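# Fetch each lamp-indicated tool from chest drawers into tray

## Task

Look at the board: a lit lamp sits beside the image of one tool. Remove that tool from the chest, place it wholly within the tray, release it, and close all drawers completely; the following lamp will then turn on. Repeat this until every lamp is dark. At the end, the fetched tools stay in the tray, all remaining tools are back in the chest, and the tray holds nothing else. Anything that stays in place only because the robot is holding it does not count. Finish by opening the grippers and moving the arms away.

## Robot and tools

Robot. Two Franka FR3 arms, named left_arm and right_arm, each carrying a Robotiq 2F-140 two-finger gripper with a wrist camera. The names are labels, not image sides. Bases in the scene frame: left_arm at (+0.049, +0.302, 0) m, right_arm at (-0.010, -0.429, 0) m, both turned only slightly about z. Joint ranges (rad, base to gripper): waist -2.744..2.744, shoulder -1.784..1.784, upper arm roll -2.901..2.901, elbow -3.042..-0.152, forearm roll -2.807..2.807, wrist pitch 0.544..4.517, wrist roll -3.016..3.016. Load limits (N m): waist 20, shoulder 20, upper arm roll 18, elbow 18, forearm roll 12, wrist pitch 12, wrist roll 12; a carried object's weight adds to them. Hitting a limit halts that arm for 10 s and drops the rest of the call (TORQUE FAULT). Long holding of loads warms motors: MOTOR HOT warns, then OVER-TEMPERATURE FAULT brakes the arm until it cools.

Frame. One shared scene frame: origin on the tabletop midway between the arms, +z up, +x outward over the table, left_arm on the +y side. Metres for positions; orientations as quaternions written w, x, y, z. In the gripper's own frame the fingers extend along +z and close along y. end_effector_position is the spot between the pads when shut; closed fingertips stick out about 33 mm past it (9 mm when fully open), and closing pushes the tips roughly 24 mm farther out, so keep that clearance above surfaces.

The row. Every motion uses a row of 20 numbers, one list covering both arms: left_arm x, y, z, qw, qx, qy, qz, then left gripper position, force_limit, speed; then the same ten for right_arm. x, y, z, q are an absolute target pose for that arm's end_effector_position and orientation in the scene frame (not an offset). The three gripper numbers lie in [-1, 1]. position: +1 fully open (140 mm), about -0.8 pads touching, -1 close until blocked. force_limit: about 14 N at -1, 60 N at 0, 107 N at +1. speed: about 30, 140, 250 mm/s at -1, 0, +1. To leave an arm still, resend its exact last reported pose and its current gripper triple (0 is itself a command). Reuse one fixed quaternion to hold orientation rather than copying the drifted reported one.

execute_actions(actions): a list of actions; each action is a list of up to 15 rows, each row run for one 1/30 s step, and a short table repeats its final row to fill 15 steps. An empty list only returns state and images. If any target lies more than 0.6 m from that gripper's current position along any of its own axes, the action is rejected for both arms; if the first action fails this or any action is malformed, nothing runs. Each step the command is limited to 70 mm and 16 degrees from the measured pose, so far goals need several actions; position wins over orientation when both cannot be met.

move(target, speed, blocking): target is one 20-number row (absolute poses). Grippers travel straight lines ending together, 0.5 to 10 s; speed in m/s, 0.002 to 0.5, default 0.25, rotation capped at twice that in rad/s. No obstacle avoidance; actual motion may lag, wander or overshoot speed near full stretch. Faster or deeper contact presses harder. blocking=false returns after 0.5 s while motion continues; then use wait or stop before sending new motion. Its result adds a move: line (done, off_target, moving, held, fault) with limits such as paced (target clipped) or held (steps blocked by a check), plus distance to target.

wait(seconds): 0 to 10, lets the sim run holding last commands. stop(): brakes a running move; fingers continue. zoom_image(camera, region): camera is cam_head_left, cam_head_right, cam_left_wrist or cam_right_wrist; region [x0, y0, x1, y1] pixels, at most 504 by 504, all images 896x504. read_manual(section): licence text only. finished_scene(scene): ends scene 1 or 2 irreversibly; call only once the goal holds on its own.

Results. The state line gives each gripper's pose (printed position can be off, more at long reach). Hand target shows where the controller now drives. HELD marks steps where an arm's command was held back; pose unreachable means the clearance check altered that arm's command. object_status: 0 moving, 1 blocked while opening, 2 blocked while closing (a grip), 3 reached target or pads met (thin item possibly held). position_measured counts from 3 (open) to 230 (pads meet). To squeeze harder while at status 2, raise force_limit and switch position between -1 and -0.98.

Cameras: calibrations are supplied in OpenCV form; use them to locate the board, lamps, chest drawers, tools and tray.

Avoid: dropping tools, knocking anything off the table, slamming drawers, hard pushes, arm-to-arm contact. Brief outside tugs on held parts or nudges to loose items can occur; regrip if needed. Keep drawers fully shut after each fetch before checking for the next lamp.

Each tool is called after "Emit:" as name([rows], argument=value, ...), one row to a line, values as JSON.

## Session

Emit:
execute_actions(actions=[])

Scene clock: 0.00 s.
left_arm: end_effector_position=(+0.4723, +0.6244, +0.1691) position_measured=3 object_status=3 end_effector_quat_wxyz=(+0.522, -0.292, +0.785, -0.158) | right_arm: end_effector_position=(+0.3999, -0.3918, +0.3132) position_measured=3 object_status=3 end_effector_quat_wxyz=(+0.064, +0.994, -0.048, +0.080)
Joint positions: left_arm=[-0.6   -1.039  1.923 -2.818  0.876  3.419  1.651] | right_arm=[ 0.292 -0.595 -0.019 -2.443 -0.19   1.966 -1.202]
Joint velocities: left_arm=[-0.    -0.001  0.002 -0.001 -0.     0.    -0.001] | right_arm=[ 0.001 -0.     0.    -0.    -0.    -0.001 -0.001]
Hand target (left_arm): +0.472, +0.624, +0.169; +0.522, -0.292, +0.785, -0.158
Hand target (right_arm): +0.400, -0.392, +0.313; +0.064, +0.994, -0.048, +0.080

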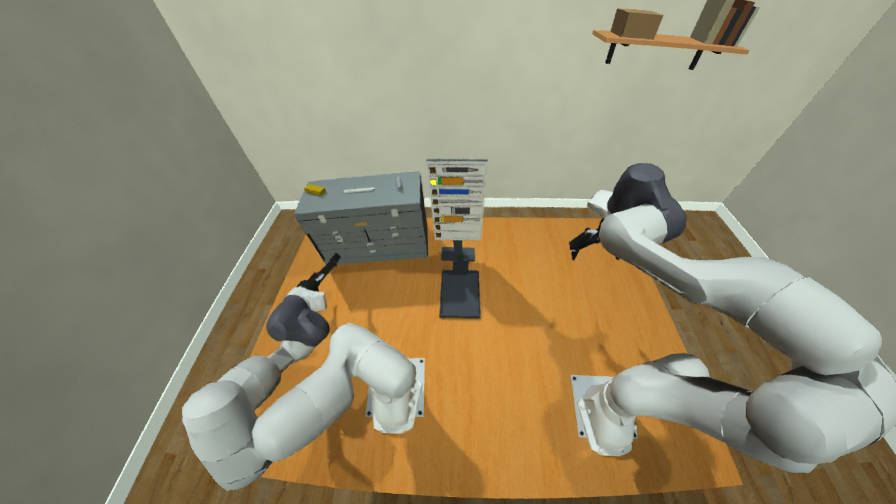

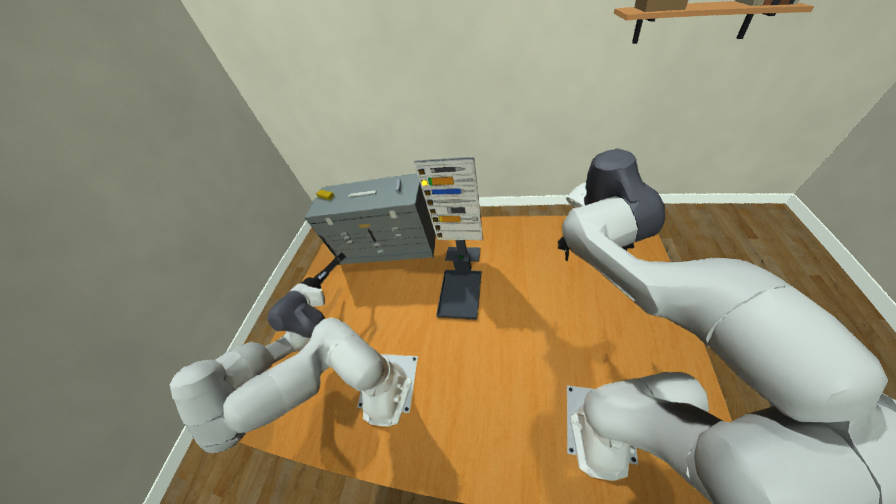

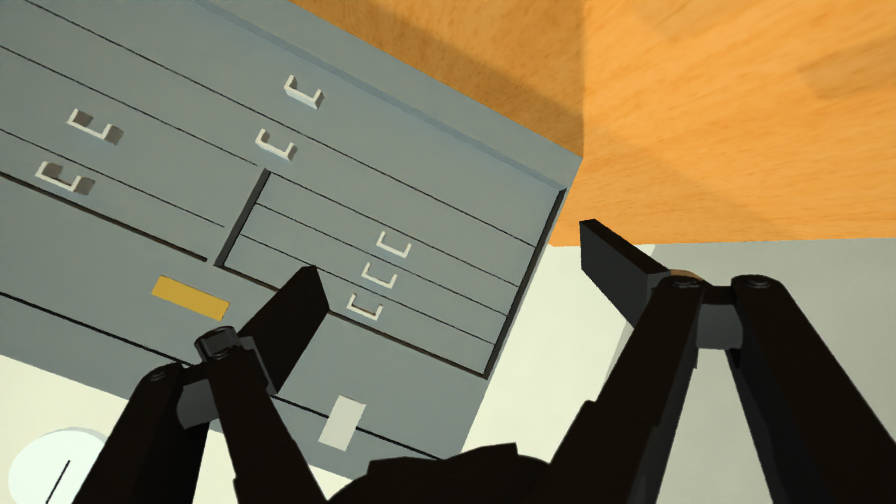

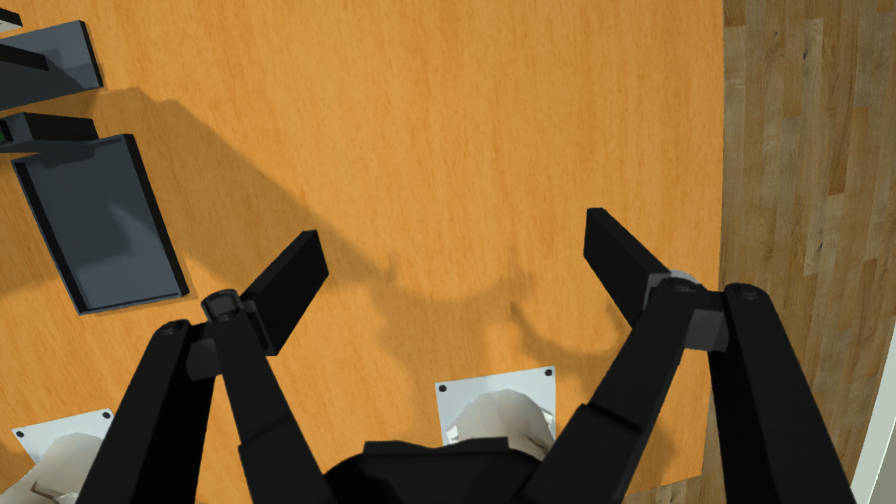

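Emit:
zoom_image(camera="cam_head_left", region=[280, 140, 520, 330])

Region (280, 140, 520, 330) of cam_head_left's 896x504 image, scaled by 2.100, with more detail than that image has; it fills the top 399 rows of this view, and the rest is white.

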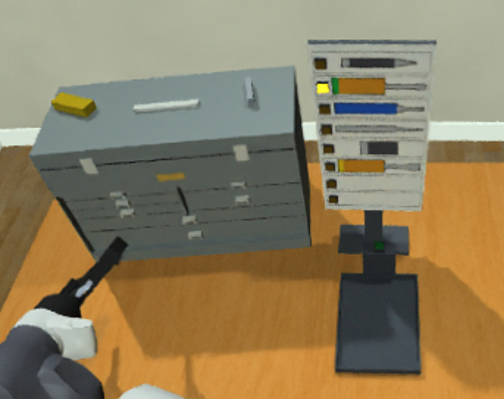

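Emit:
move(target=[0.5,0.49,0.08,0,0.707,0,0.707,0.2,-0.3,0.5, 0.4,-0.392,0.313,0.064,0.994,-0.048,0.08,1,0,0])

Scene clock: 6.60 s.
left_arm: end_effector_position=(+0.4961, +0.4902, +0.0757) position_measured=104 object_status=3 end_effector_quat_wxyz=(+0.021, +0.723, -0.032, +0.690) | right_arm: end_effector_position=(+0.3999, -0.3918, +0.3132) position_measured=3 object_status=3 end_effector_quat_wxyz=(+0.064, +0.994, -0.048, +0.080)
Joint positions: left_arm=[-0.392 -1.794  2.308 -2.866 -0.244  3.239  1.021] | right_arm=[ 0.292 -0.595 -0.019 -2.443 -0.19   1.966 -1.202]
Joint velocities: left_arm=[ 0.001  0.    -0.     0.001 -0.007 -0.002 -0.018] | right_arm=[-0.    -0.     0.002  0.002 -0.    -0.     0.   ]
Hand target (left_arm): +0.497, +0.490, +0.076; +0.027, +0.722, -0.027, +0.691
Hand target (right_arm): +0.400, -0.392, +0.313; +0.064, +0.994, -0.048, +0.080
Off the commanded pose (left_arm): 0.006 m, 5 deg.
Off the commanded pose (right_arm): 0.000 m, 0 deg.
joint sent to its limit (left arm) — the command would take joint 2 (shoulder) past its lower limit, so that joint was sent only as far as its limit.
move: off_target (left_arm)
camera_calibration (this result's frames):
cam_left_wrist: T_world_to_cam=[[-0.0911818, -0.976586, -0.194847, 0.534706], [-0.370656, 0.214886, -0.90357, 0.158455], [0.924284, -0.0101679, -0.381571, -0.241448], [0, 0, 0, 1]] pos_world=[0.330654, 0.485682, 0.155232]
cam_right_wrist: T_world_to_cam=[[-0.204421, -0.976555, 0.0674649, -0.322783], [-0.93112, 0.21525, 0.294421, 0.362633], [-0.30204, -0.00263192, -0.953292, 0.598496], [0, 0, 0, 1]] pos_world=[0.452441, -0.391697, 0.485551]

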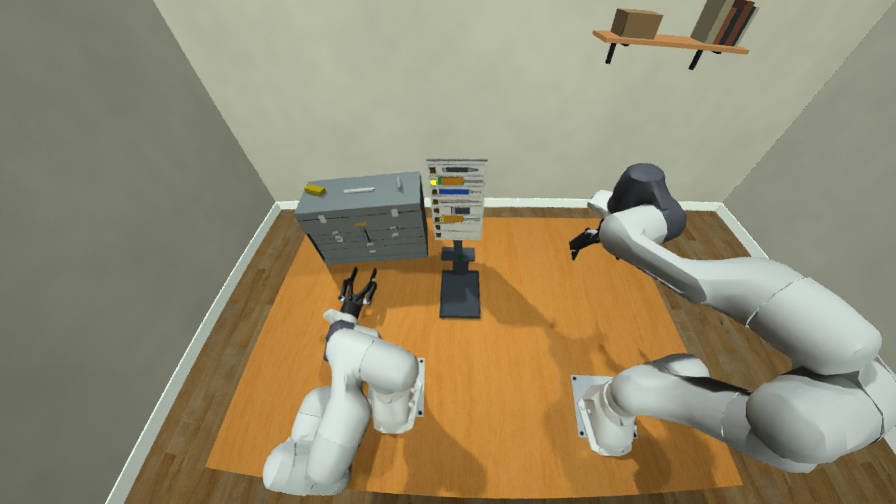

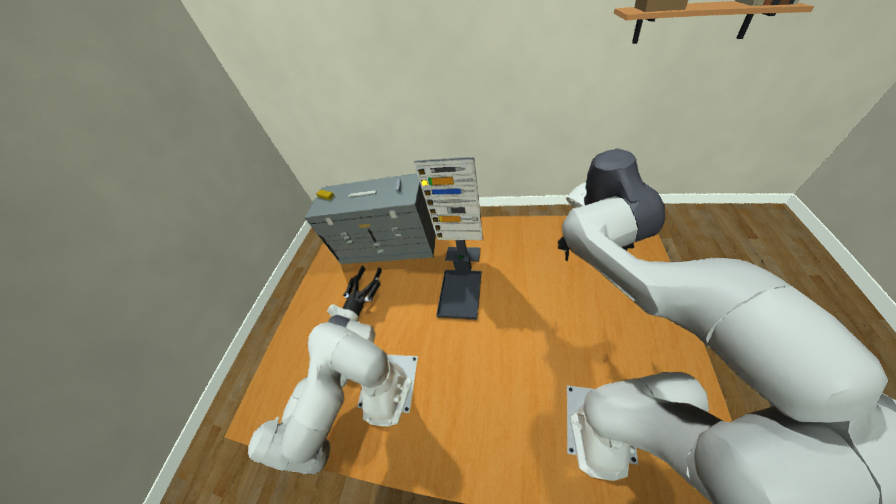

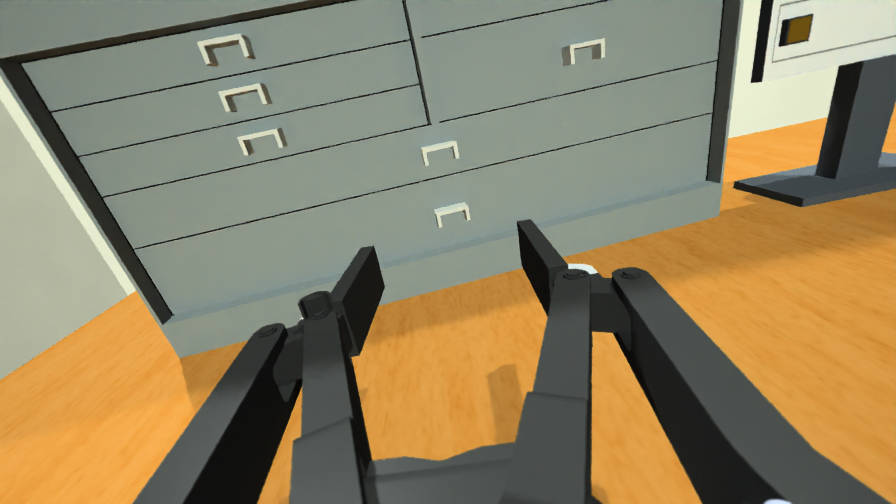

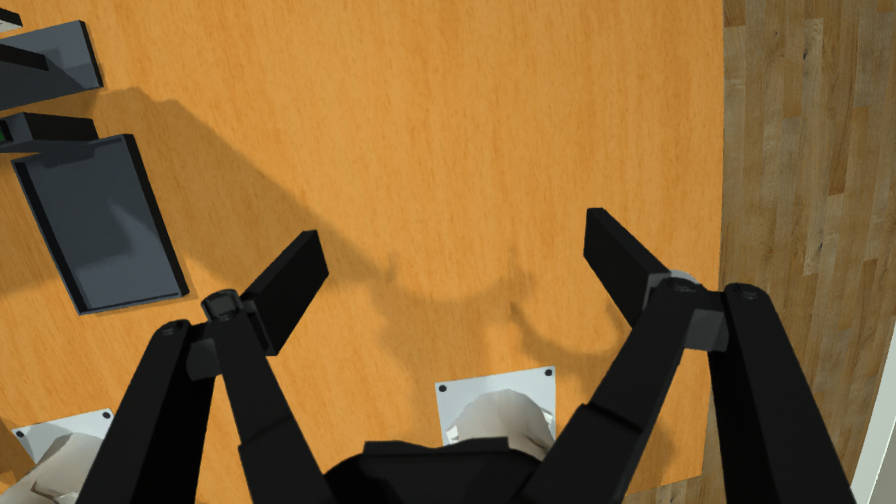

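Emit:
move(target=[0.578,0.478,0.078,0,0.707,0,0.707,0.2,-0.3,0.5, 0.4,-0.392,0.313,0.064,0.994,-0.048,0.08,1,0,0], speed=0.08)

Scene clock: 8.23 s.
left_arm: end_effector_position=(+0.5757, +0.4755, +0.0772) position_measured=104 object_status=3 end_effector_quat_wxyz=(+0.084, +0.740, -0.093, +0.661) | right_arm: end_effector_position=(+0.3999, -0.3918, +0.3132) position_measured=3 object_status=3 end_effector_quat_wxyz=(+0.064, +0.994, -0.048, +0.080)
Joint positions: left_arm=[-0.805 -1.794  2.05  -2.676 -0.407  3.278  0.926] | right_arm=[ 0.292 -0.595 -0.019 -2.443 -0.19   1.966 -1.202]
Joint velocities: left_arm=[-0.     0.    -0.002  0.001 -0.01   0.01  -0.014] | right_arm=[ 0.     0.001 -0.    -0.001 -0.     0.001 -0.002]
Hand target (left_arm): +0.576, +0.476, +0.077; +0.087, +0.742, -0.087, +0.659
Hand target (right_arm): +0.400, -0.392, +0.313; +0.064, +0.994, -0.048, +0.080
Off the commanded pose (left_arm): 0.004 m, 16 deg.
Off the commanded pose (right_arm): 0.000 m, 0 deg.
joint sent to its limit (left arm) — the command would take joint 2 (shoulder) past its lower limit, so that joint was sent only as far as its limit.
move: off_target (left_arm)
camera_calibration (this result's frames):
cam_left_wrist: T_world_to_cam=[[-0.273041, -0.945313, -0.178417, 0.616433], [-0.387217, 0.277772, -0.879151, 0.170233], [0.880631, -0.170959, -0.441884, -0.208311], [0, 0, 0, 1]] pos_world=[0.417674, 0.499823, 0.167593]
cam_right_wrist: T_world_to_cam=[[-0.204422, -0.976555, 0.0674647, -0.322783], [-0.931119, 0.215251, 0.294421, 0.362633], [-0.30204, -0.00263164, -0.953292, 0.598496], [0, 0, 0, 1]] pos_world=[0.452441, -0.391697, 0.485551]

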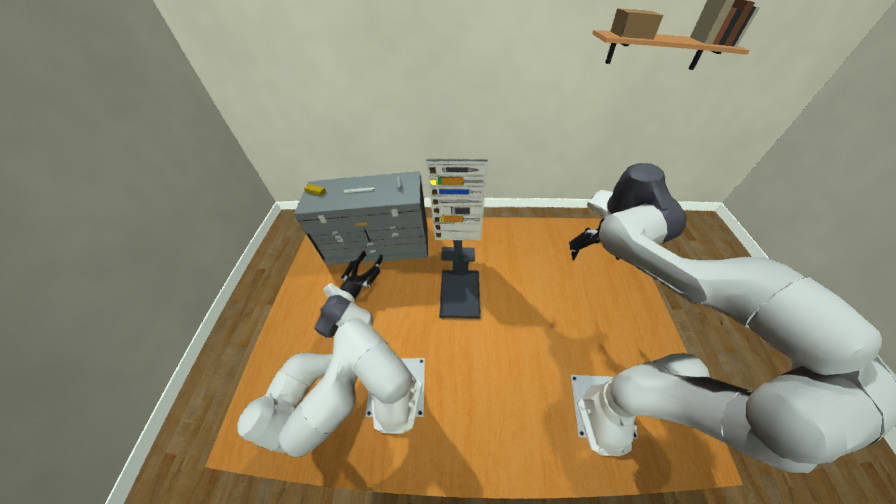

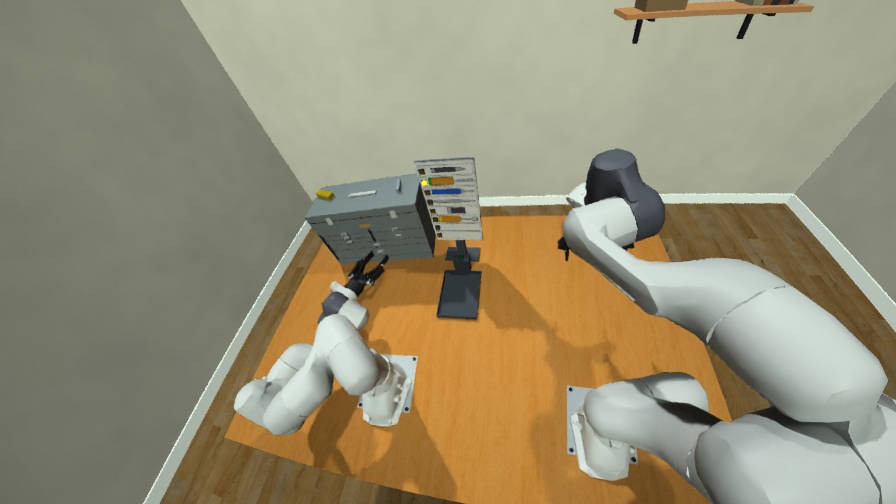

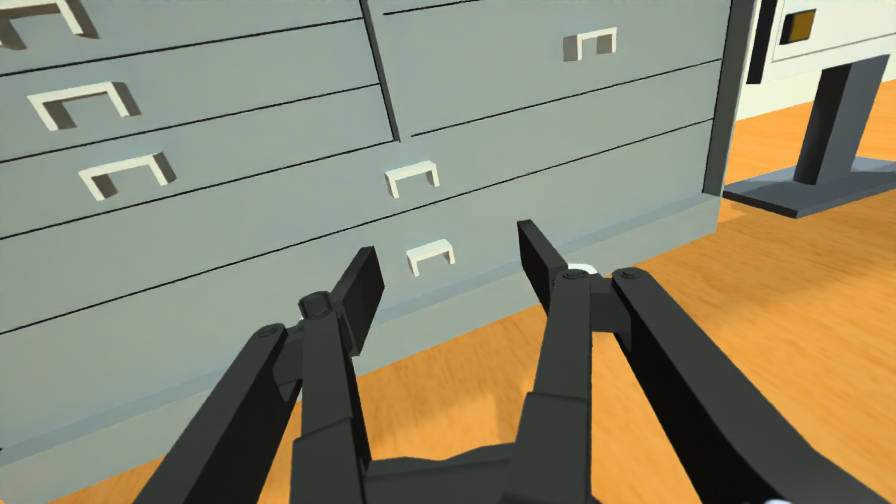

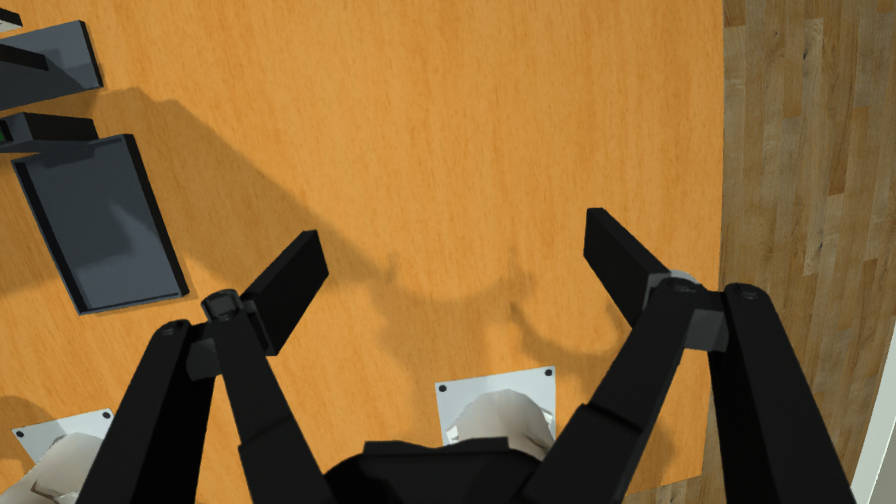

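Emit:
move(target=[0.45,0.4,0.45,0,1,0,0,0.2,-0.3,0.5, 0.4,-0.392,0.313,0.064,0.994,-0.048,0.08,1,0,0])

Emit:
move(target=[0.56,0.478,0.10,0,0.924,0,0.383,0.2,-0.3,0.5, 0.4,-0.392,0.313,0.064,0.994,-0.048,0.08,1,0,0])

Scene clock: 12.37 s.
left_arm: end_effector_position=(+0.4420, +0.4083, +0.4504) position_measured=104 object_status=3 end_effector_quat_wxyz=(-0.040, +0.987, +0.012, +0.158) | right_arm: end_effector_position=(+0.3999, -0.3918, +0.3132) position_measured=3 object_status=3 end_effector_quat_wxyz=(+0.064, +0.994, -0.048, +0.080)
Joint positions: left_arm=[-0.885 -0.348  0.76  -1.696 -2.799  4.53   1.482] | right_arm=[ 0.292 -0.595 -0.019 -2.443 -0.19   1.966 -1.202]
Joint velocities: left_arm=[ 0.016  0.009 -0.014  0.001 -0.     0.     0.031] | right_arm=[-0.001 -0.     0.001  0.001 -0.001  0.     0.   ]
Hand target (left_arm): +0.441, +0.407, +0.449; -0.041, +0.987, +0.004, +0.154
Hand target (right_arm): +0.400, -0.392, +0.313; +0.064, +0.994, -0.048, +0.080
Off the commanded pose (left_arm): 0.012 m, 19 deg; orientation clipped at the last step of the last action.
Off the commanded pose (right_arm): 0.000 m, 0 deg.
joint sent to its limit (left arm) — the command would take joint 5 (forearm roll) past its lower limit and joint 6 (wrist pitch) past its upper limit, so those joints were sent only as far as their limits.
move: off_target (left_arm); limits=paced
camera_calibration (this result's frames):
cam_left_wrist: T_world_to_cam=[[-0.140417, -0.98255, -0.121976, 0.514192], [-0.989586, 0.135336, 0.049027, 0.371503], [-0.0316636, 0.12759, -0.991321, 0.591625], [0, 0, 0, 1]] pos_world=[0.458568, 0.379456, 0.630996]
cam_right_wrist: T_world_to_cam=[[-0.204422, -0.976555, 0.0674647, -0.322783], [-0.931119, 0.215251, 0.294421, 0.362633], [-0.30204, -0.00263162, -0.953292, 0.598496], [0, 0, 0, 1]] pos_world=[0.452441, -0.391697, 0.485551]

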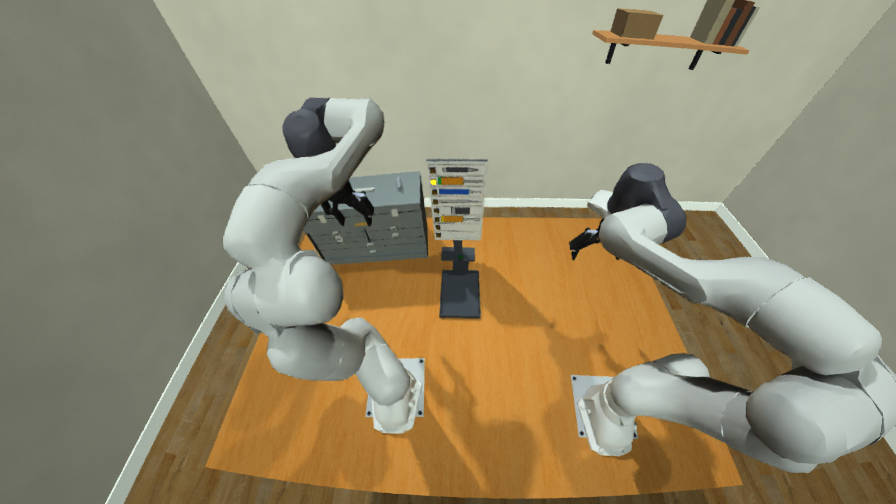

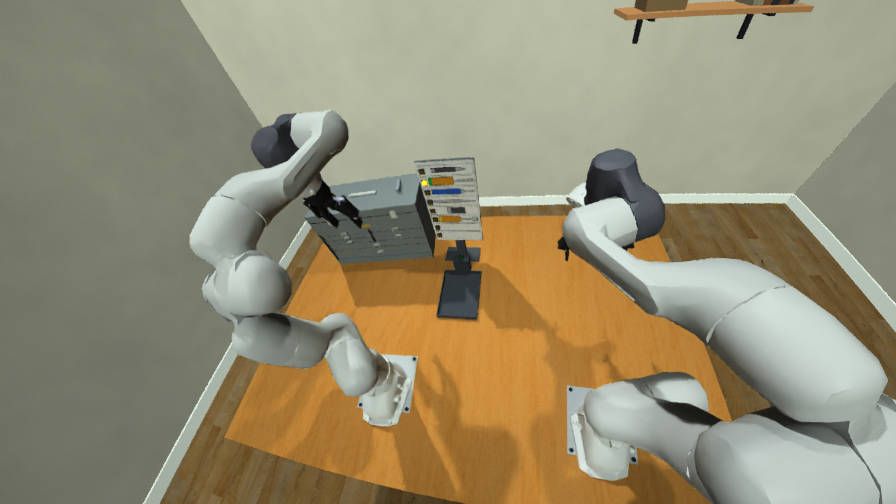

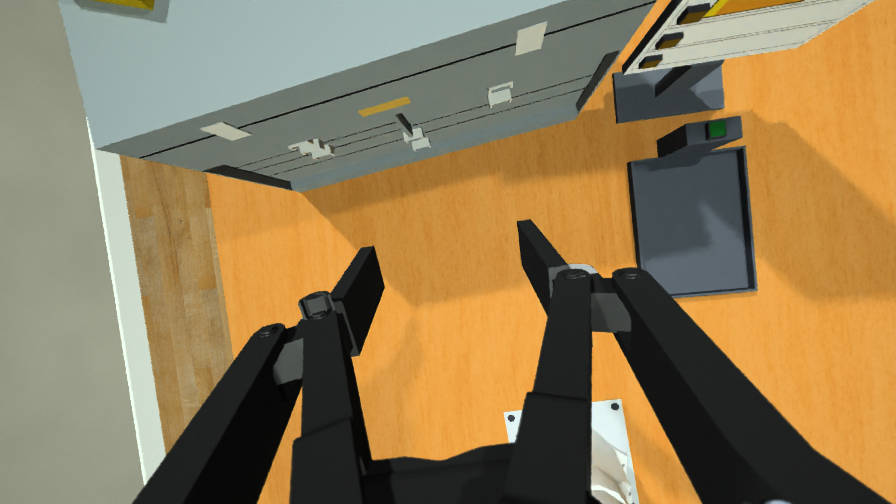

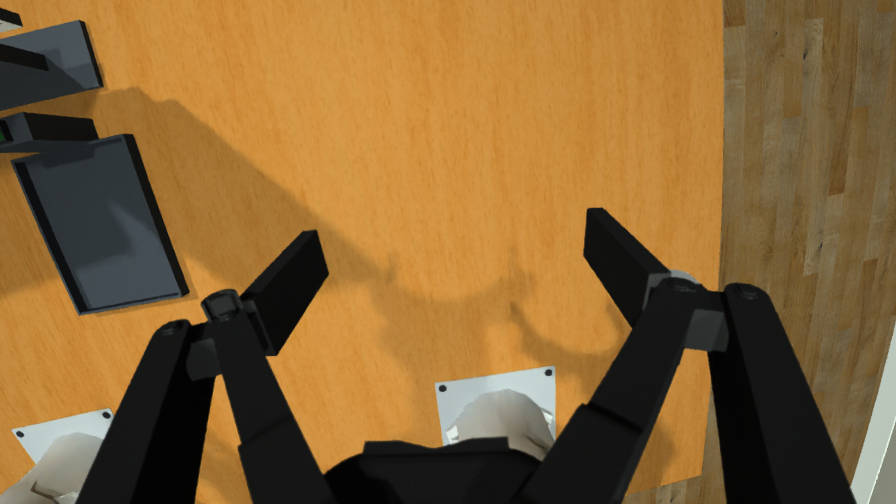

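Scene clock: 14.93 s.
left_arm: end_effector_position=(+0.5599, +0.4717, +0.0940) position_measured=104 object_status=3 end_effector_quat_wxyz=(+0.002, +0.926, -0.004, +0.378) | right_arm: end_effector_position=(+0.3999, -0.3918, +0.3132) position_measured=3 object_status=3 end_effector_quat_wxyz=(+0.064, +0.994, -0.048, +0.080)
Joint positions: left_arm=[-1.343 -0.275  1.657 -2.492 -2.485  3.039  1.384] | right_arm=[ 0.292 -0.595 -0.019 -2.443 -0.19   1.966 -1.202]
Joint velocities: left_arm=[-0.025 -0.008  0.028  0.008  0.001  0.     0.002] | right_arm=[-0.001 -0.001 -0.     0.001  0.     0.001 -0.   ]
Hand target (left_arm): +0.562, +0.471, +0.095; +0.004, +0.925, -0.001, +0.381
Hand target (right_arm): +0.400, -0.392, +0.313; +0.064, +0.994, -0.048, +0.080
Off the commanded pose (left_arm): 0.009 m, 1 deg.
Off the commanded pose (right_arm): 0.000 m, 0 deg.
move: off_target (left_arm)
camera_calibration (this result's frames):
cam_left_wrist: T_world_to_cam=[[-0.144498, -0.982179, -0.120184, 0.551429], [-0.897088, 0.181286, -0.40295, 0.466146], [0.417557, 0.0495898, -0.907297, 0.0112949], [0, 0, 0, 1]] pos_world=[0.493138, 0.456536, 0.264354]
cam_right_wrist: T_world_to_cam=[[-0.204422, -0.976555, 0.0674648, -0.322783], [-0.931119, 0.215251, 0.294421, 0.362633], [-0.30204, -0.00263176, -0.953291, 0.598496], [0, 0, 0, 1]] pos_world=[0.452441, -0.391697, 0.485551]

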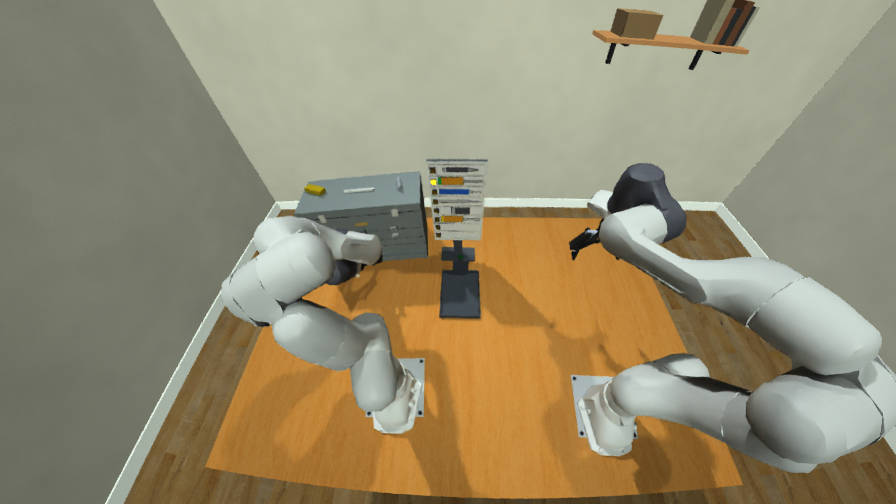

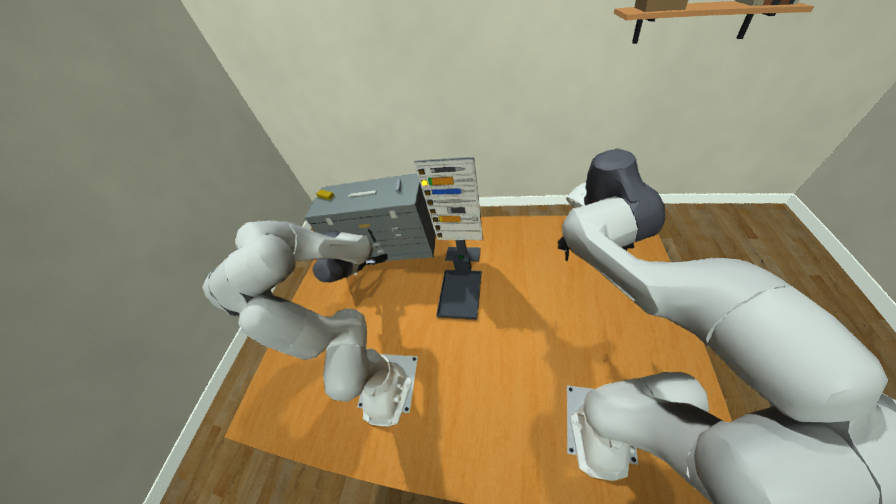

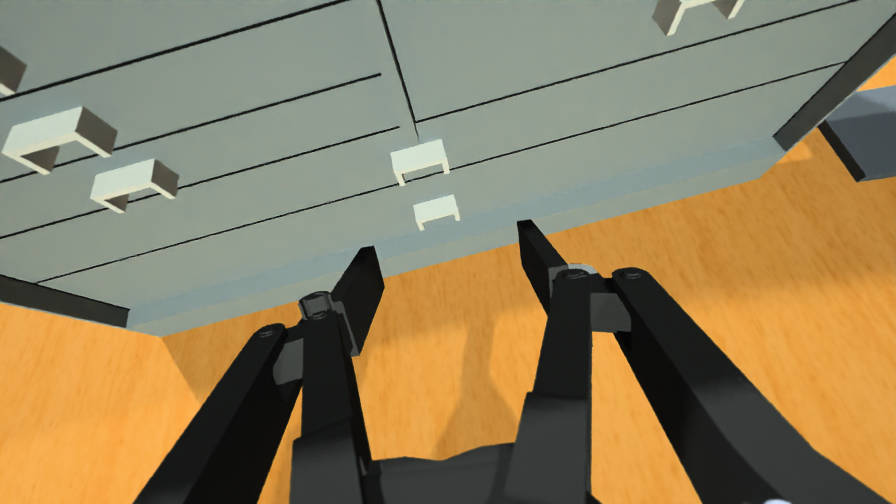

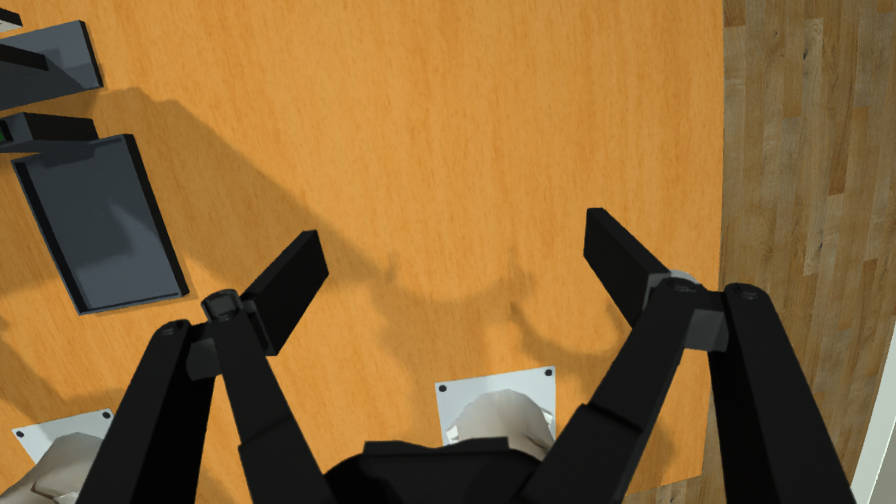

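Emit:
move(target=[0.59,0.472,0.088,0,0.924,0,0.383,0.2,-0.3,0.5, 0.4,-0.392,0.313,0.064,0.994,-0.048,0.08,1,0,0], speed=0.05)

Emit:
move(target=[0.59,0.472,0.088,0,0.924,0,0.383,-1,-0.3,0.5, 0.4,-0.392,0.313,0.064,0.994,-0.048,0.08,1,0,0], speed=0.05)

Scene clock: 16.20 s.
left_arm: end_effector_position=(+0.5870, +0.4706, +0.0845) position_measured=104 object_status=3 end_effector_quat_wxyz=(+0.003, +0.926, +0.001, +0.379) | right_arm: end_effector_position=(+0.3999, -0.3918, +0.3132) position_measured=3 object_status=3 end_effector_quat_wxyz=(+0.064, +0.994, -0.048, +0.080)
Joint positions: left_arm=[-1.677 -0.279  1.965 -2.411 -2.535  3.029  1.403] | right_arm=[ 0.292 -0.595 -0.019 -2.443 -0.19   1.966 -1.202]
Joint velocities: left_arm=[-0.047  0.019  0.042 -0.001 -0.003 -0.011  0.002] | right_arm=[-0.     0.    -0.001 -0.     0.     0.    -0.001]
Hand target (left_arm): +0.589, +0.471, +0.086; +0.001, +0.925, -0.000, +0.381
Hand target (right_arm): +0.400, -0.392, +0.313; +0.064, +0.994, -0.048, +0.080
Off the commanded pose (left_arm): 0.005 m, 1 deg.
Off the commanded pose (right_arm): 0.000 m, 0 deg.
move: off_target (left_arm)
camera_calibration (this result's frames):
cam_left_wrist: T_world_to_cam=[[-0.135495, -0.984065, -0.115141, 0.548375], [-0.898411, 0.171028, -0.404484, 0.492581], [0.417731, 0.0486386, -0.907268, -0.00826476], [0, 0, 0, 1]] pos_world=[0.520295, 0.455793, 0.254883]
cam_right_wrist: T_world_to_cam=[[-0.204422, -0.976555, 0.0674649, -0.322783], [-0.93112, 0.21525, 0.294421, 0.362633], [-0.30204, -0.0026319, -0.953292, 0.598496], [0, 0, 0, 1]] pos_world=[0.452441, -0.391697, 0.485551]

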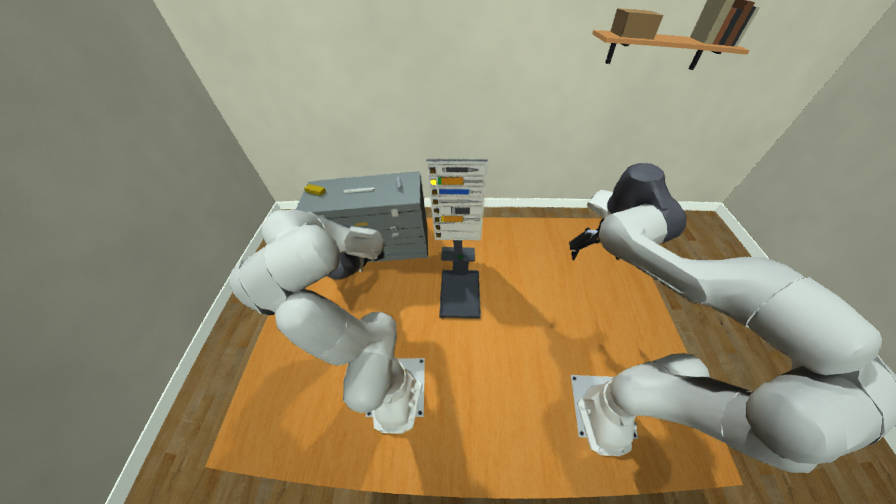

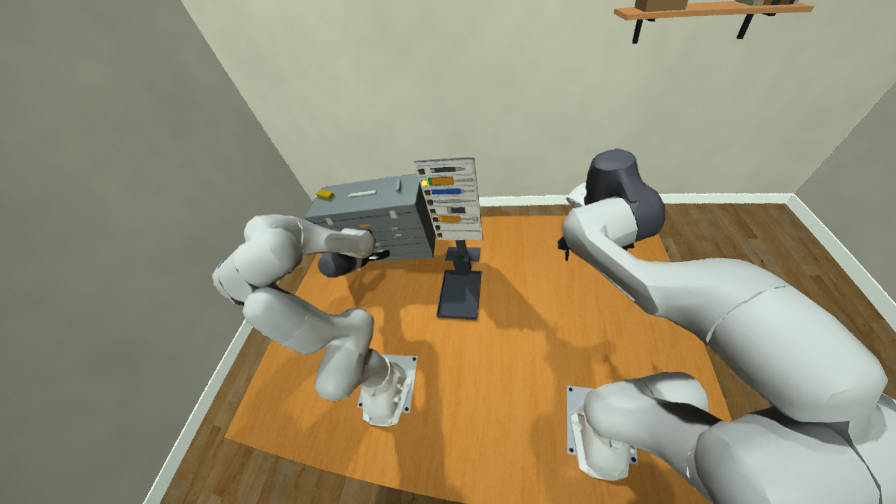

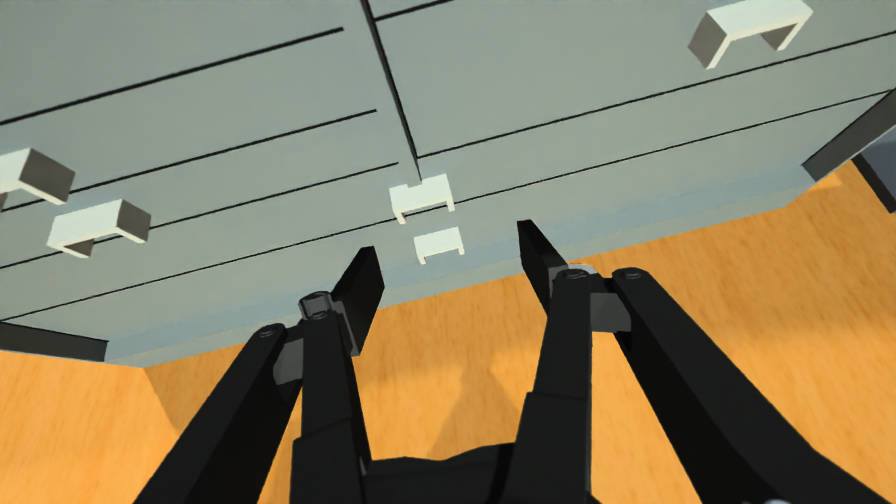

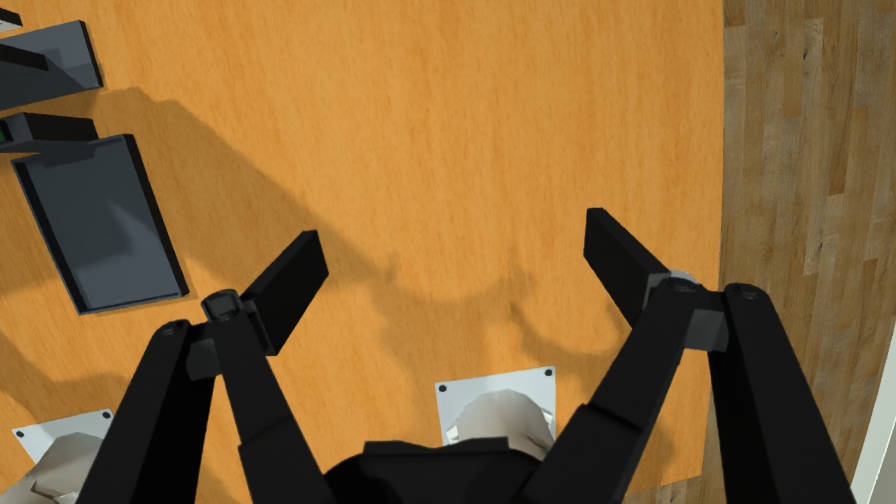

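Scene clock: 16.90 s.
left_arm: end_effector_position=(+0.5876, +0.4731, +0.0860) position_measured=232 object_status=3 end_effector_quat_wxyz=(+0.000, +0.925, +0.002, +0.380) | right_arm: end_effector_position=(+0.3999, -0.3918, +0.3132) position_measured=3 object_status=3 end_effector_quat_wxyz=(+0.064, +0.994, -0.048, +0.080)
Joint positions: left_arm=[-1.673 -0.275  1.964 -2.41  -2.535  3.027  1.403] | right_arm=[ 0.292 -0.595 -0.019 -2.443 -0.19   1.966 -1.202]
Joint velocities: left_arm=[ 0.002  0.001  0.    -0.001 -0.    -0.001 -0.   ] | right_arm=[-0.001  0.002  0.001  0.001 -0.     0.001 -0.   ]
Hand target (left_arm): +0.590, +0.472, +0.088; +0.000, +0.924, +0.000, +0.383
Hand target (right_arm): +0.400, -0.392, +0.313; +0.064, +0.994, -0.048, +0.080
Off the commanded pose (left_arm): 0.003 m, 0 deg.
Off the commanded pose (right_arm): 0.000 m, 0 deg.
move: done
camera_calibration (this result's frames):
cam_left_wrist: T_world_to_cam=[[-0.132706, -0.983911, -0.119614, 0.549714], [-0.897495, 0.170497, -0.406736, 0.493203], [0.420586, 0.053377, -0.905681, -0.011262], [0, 0, 0, 1]] pos_world=[0.520334, 0.457382, 0.256157]
cam_right_wrist: T_world_to_cam=[[-0.204422, -0.976555, 0.0674648, -0.322783], [-0.931119, 0.215251, 0.294421, 0.362633], [-0.30204, -0.00263169, -0.953292, 0.598496], [0, 0, 0, 1]] pos_world=[0.452441, -0.391697, 0.485551]

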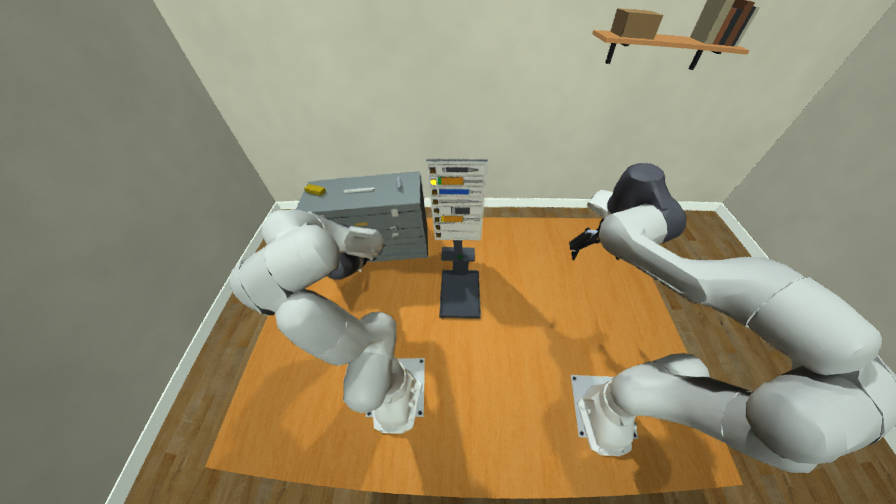

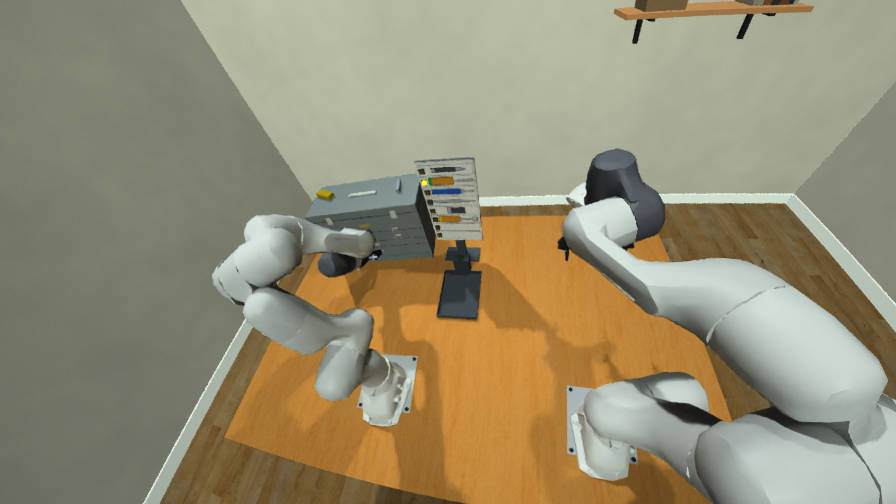

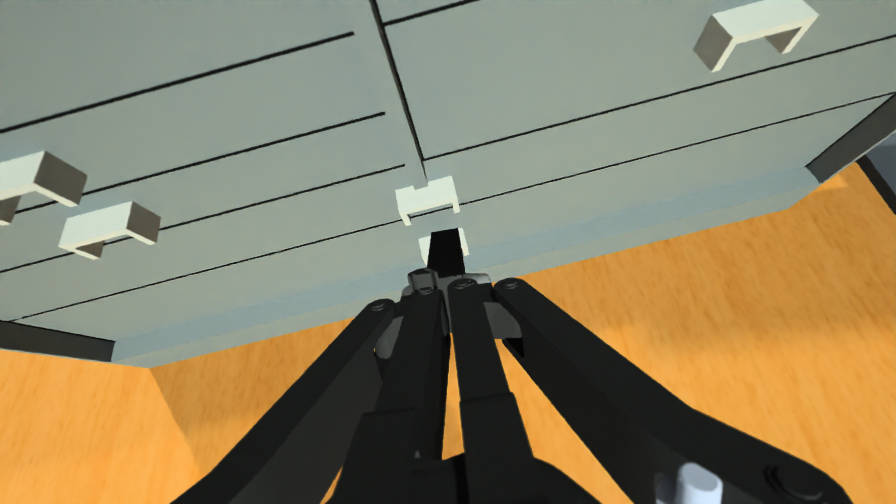

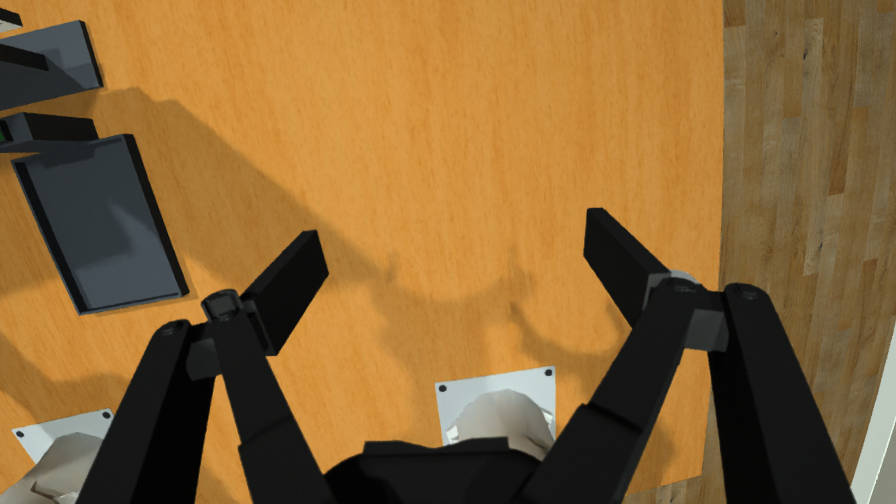

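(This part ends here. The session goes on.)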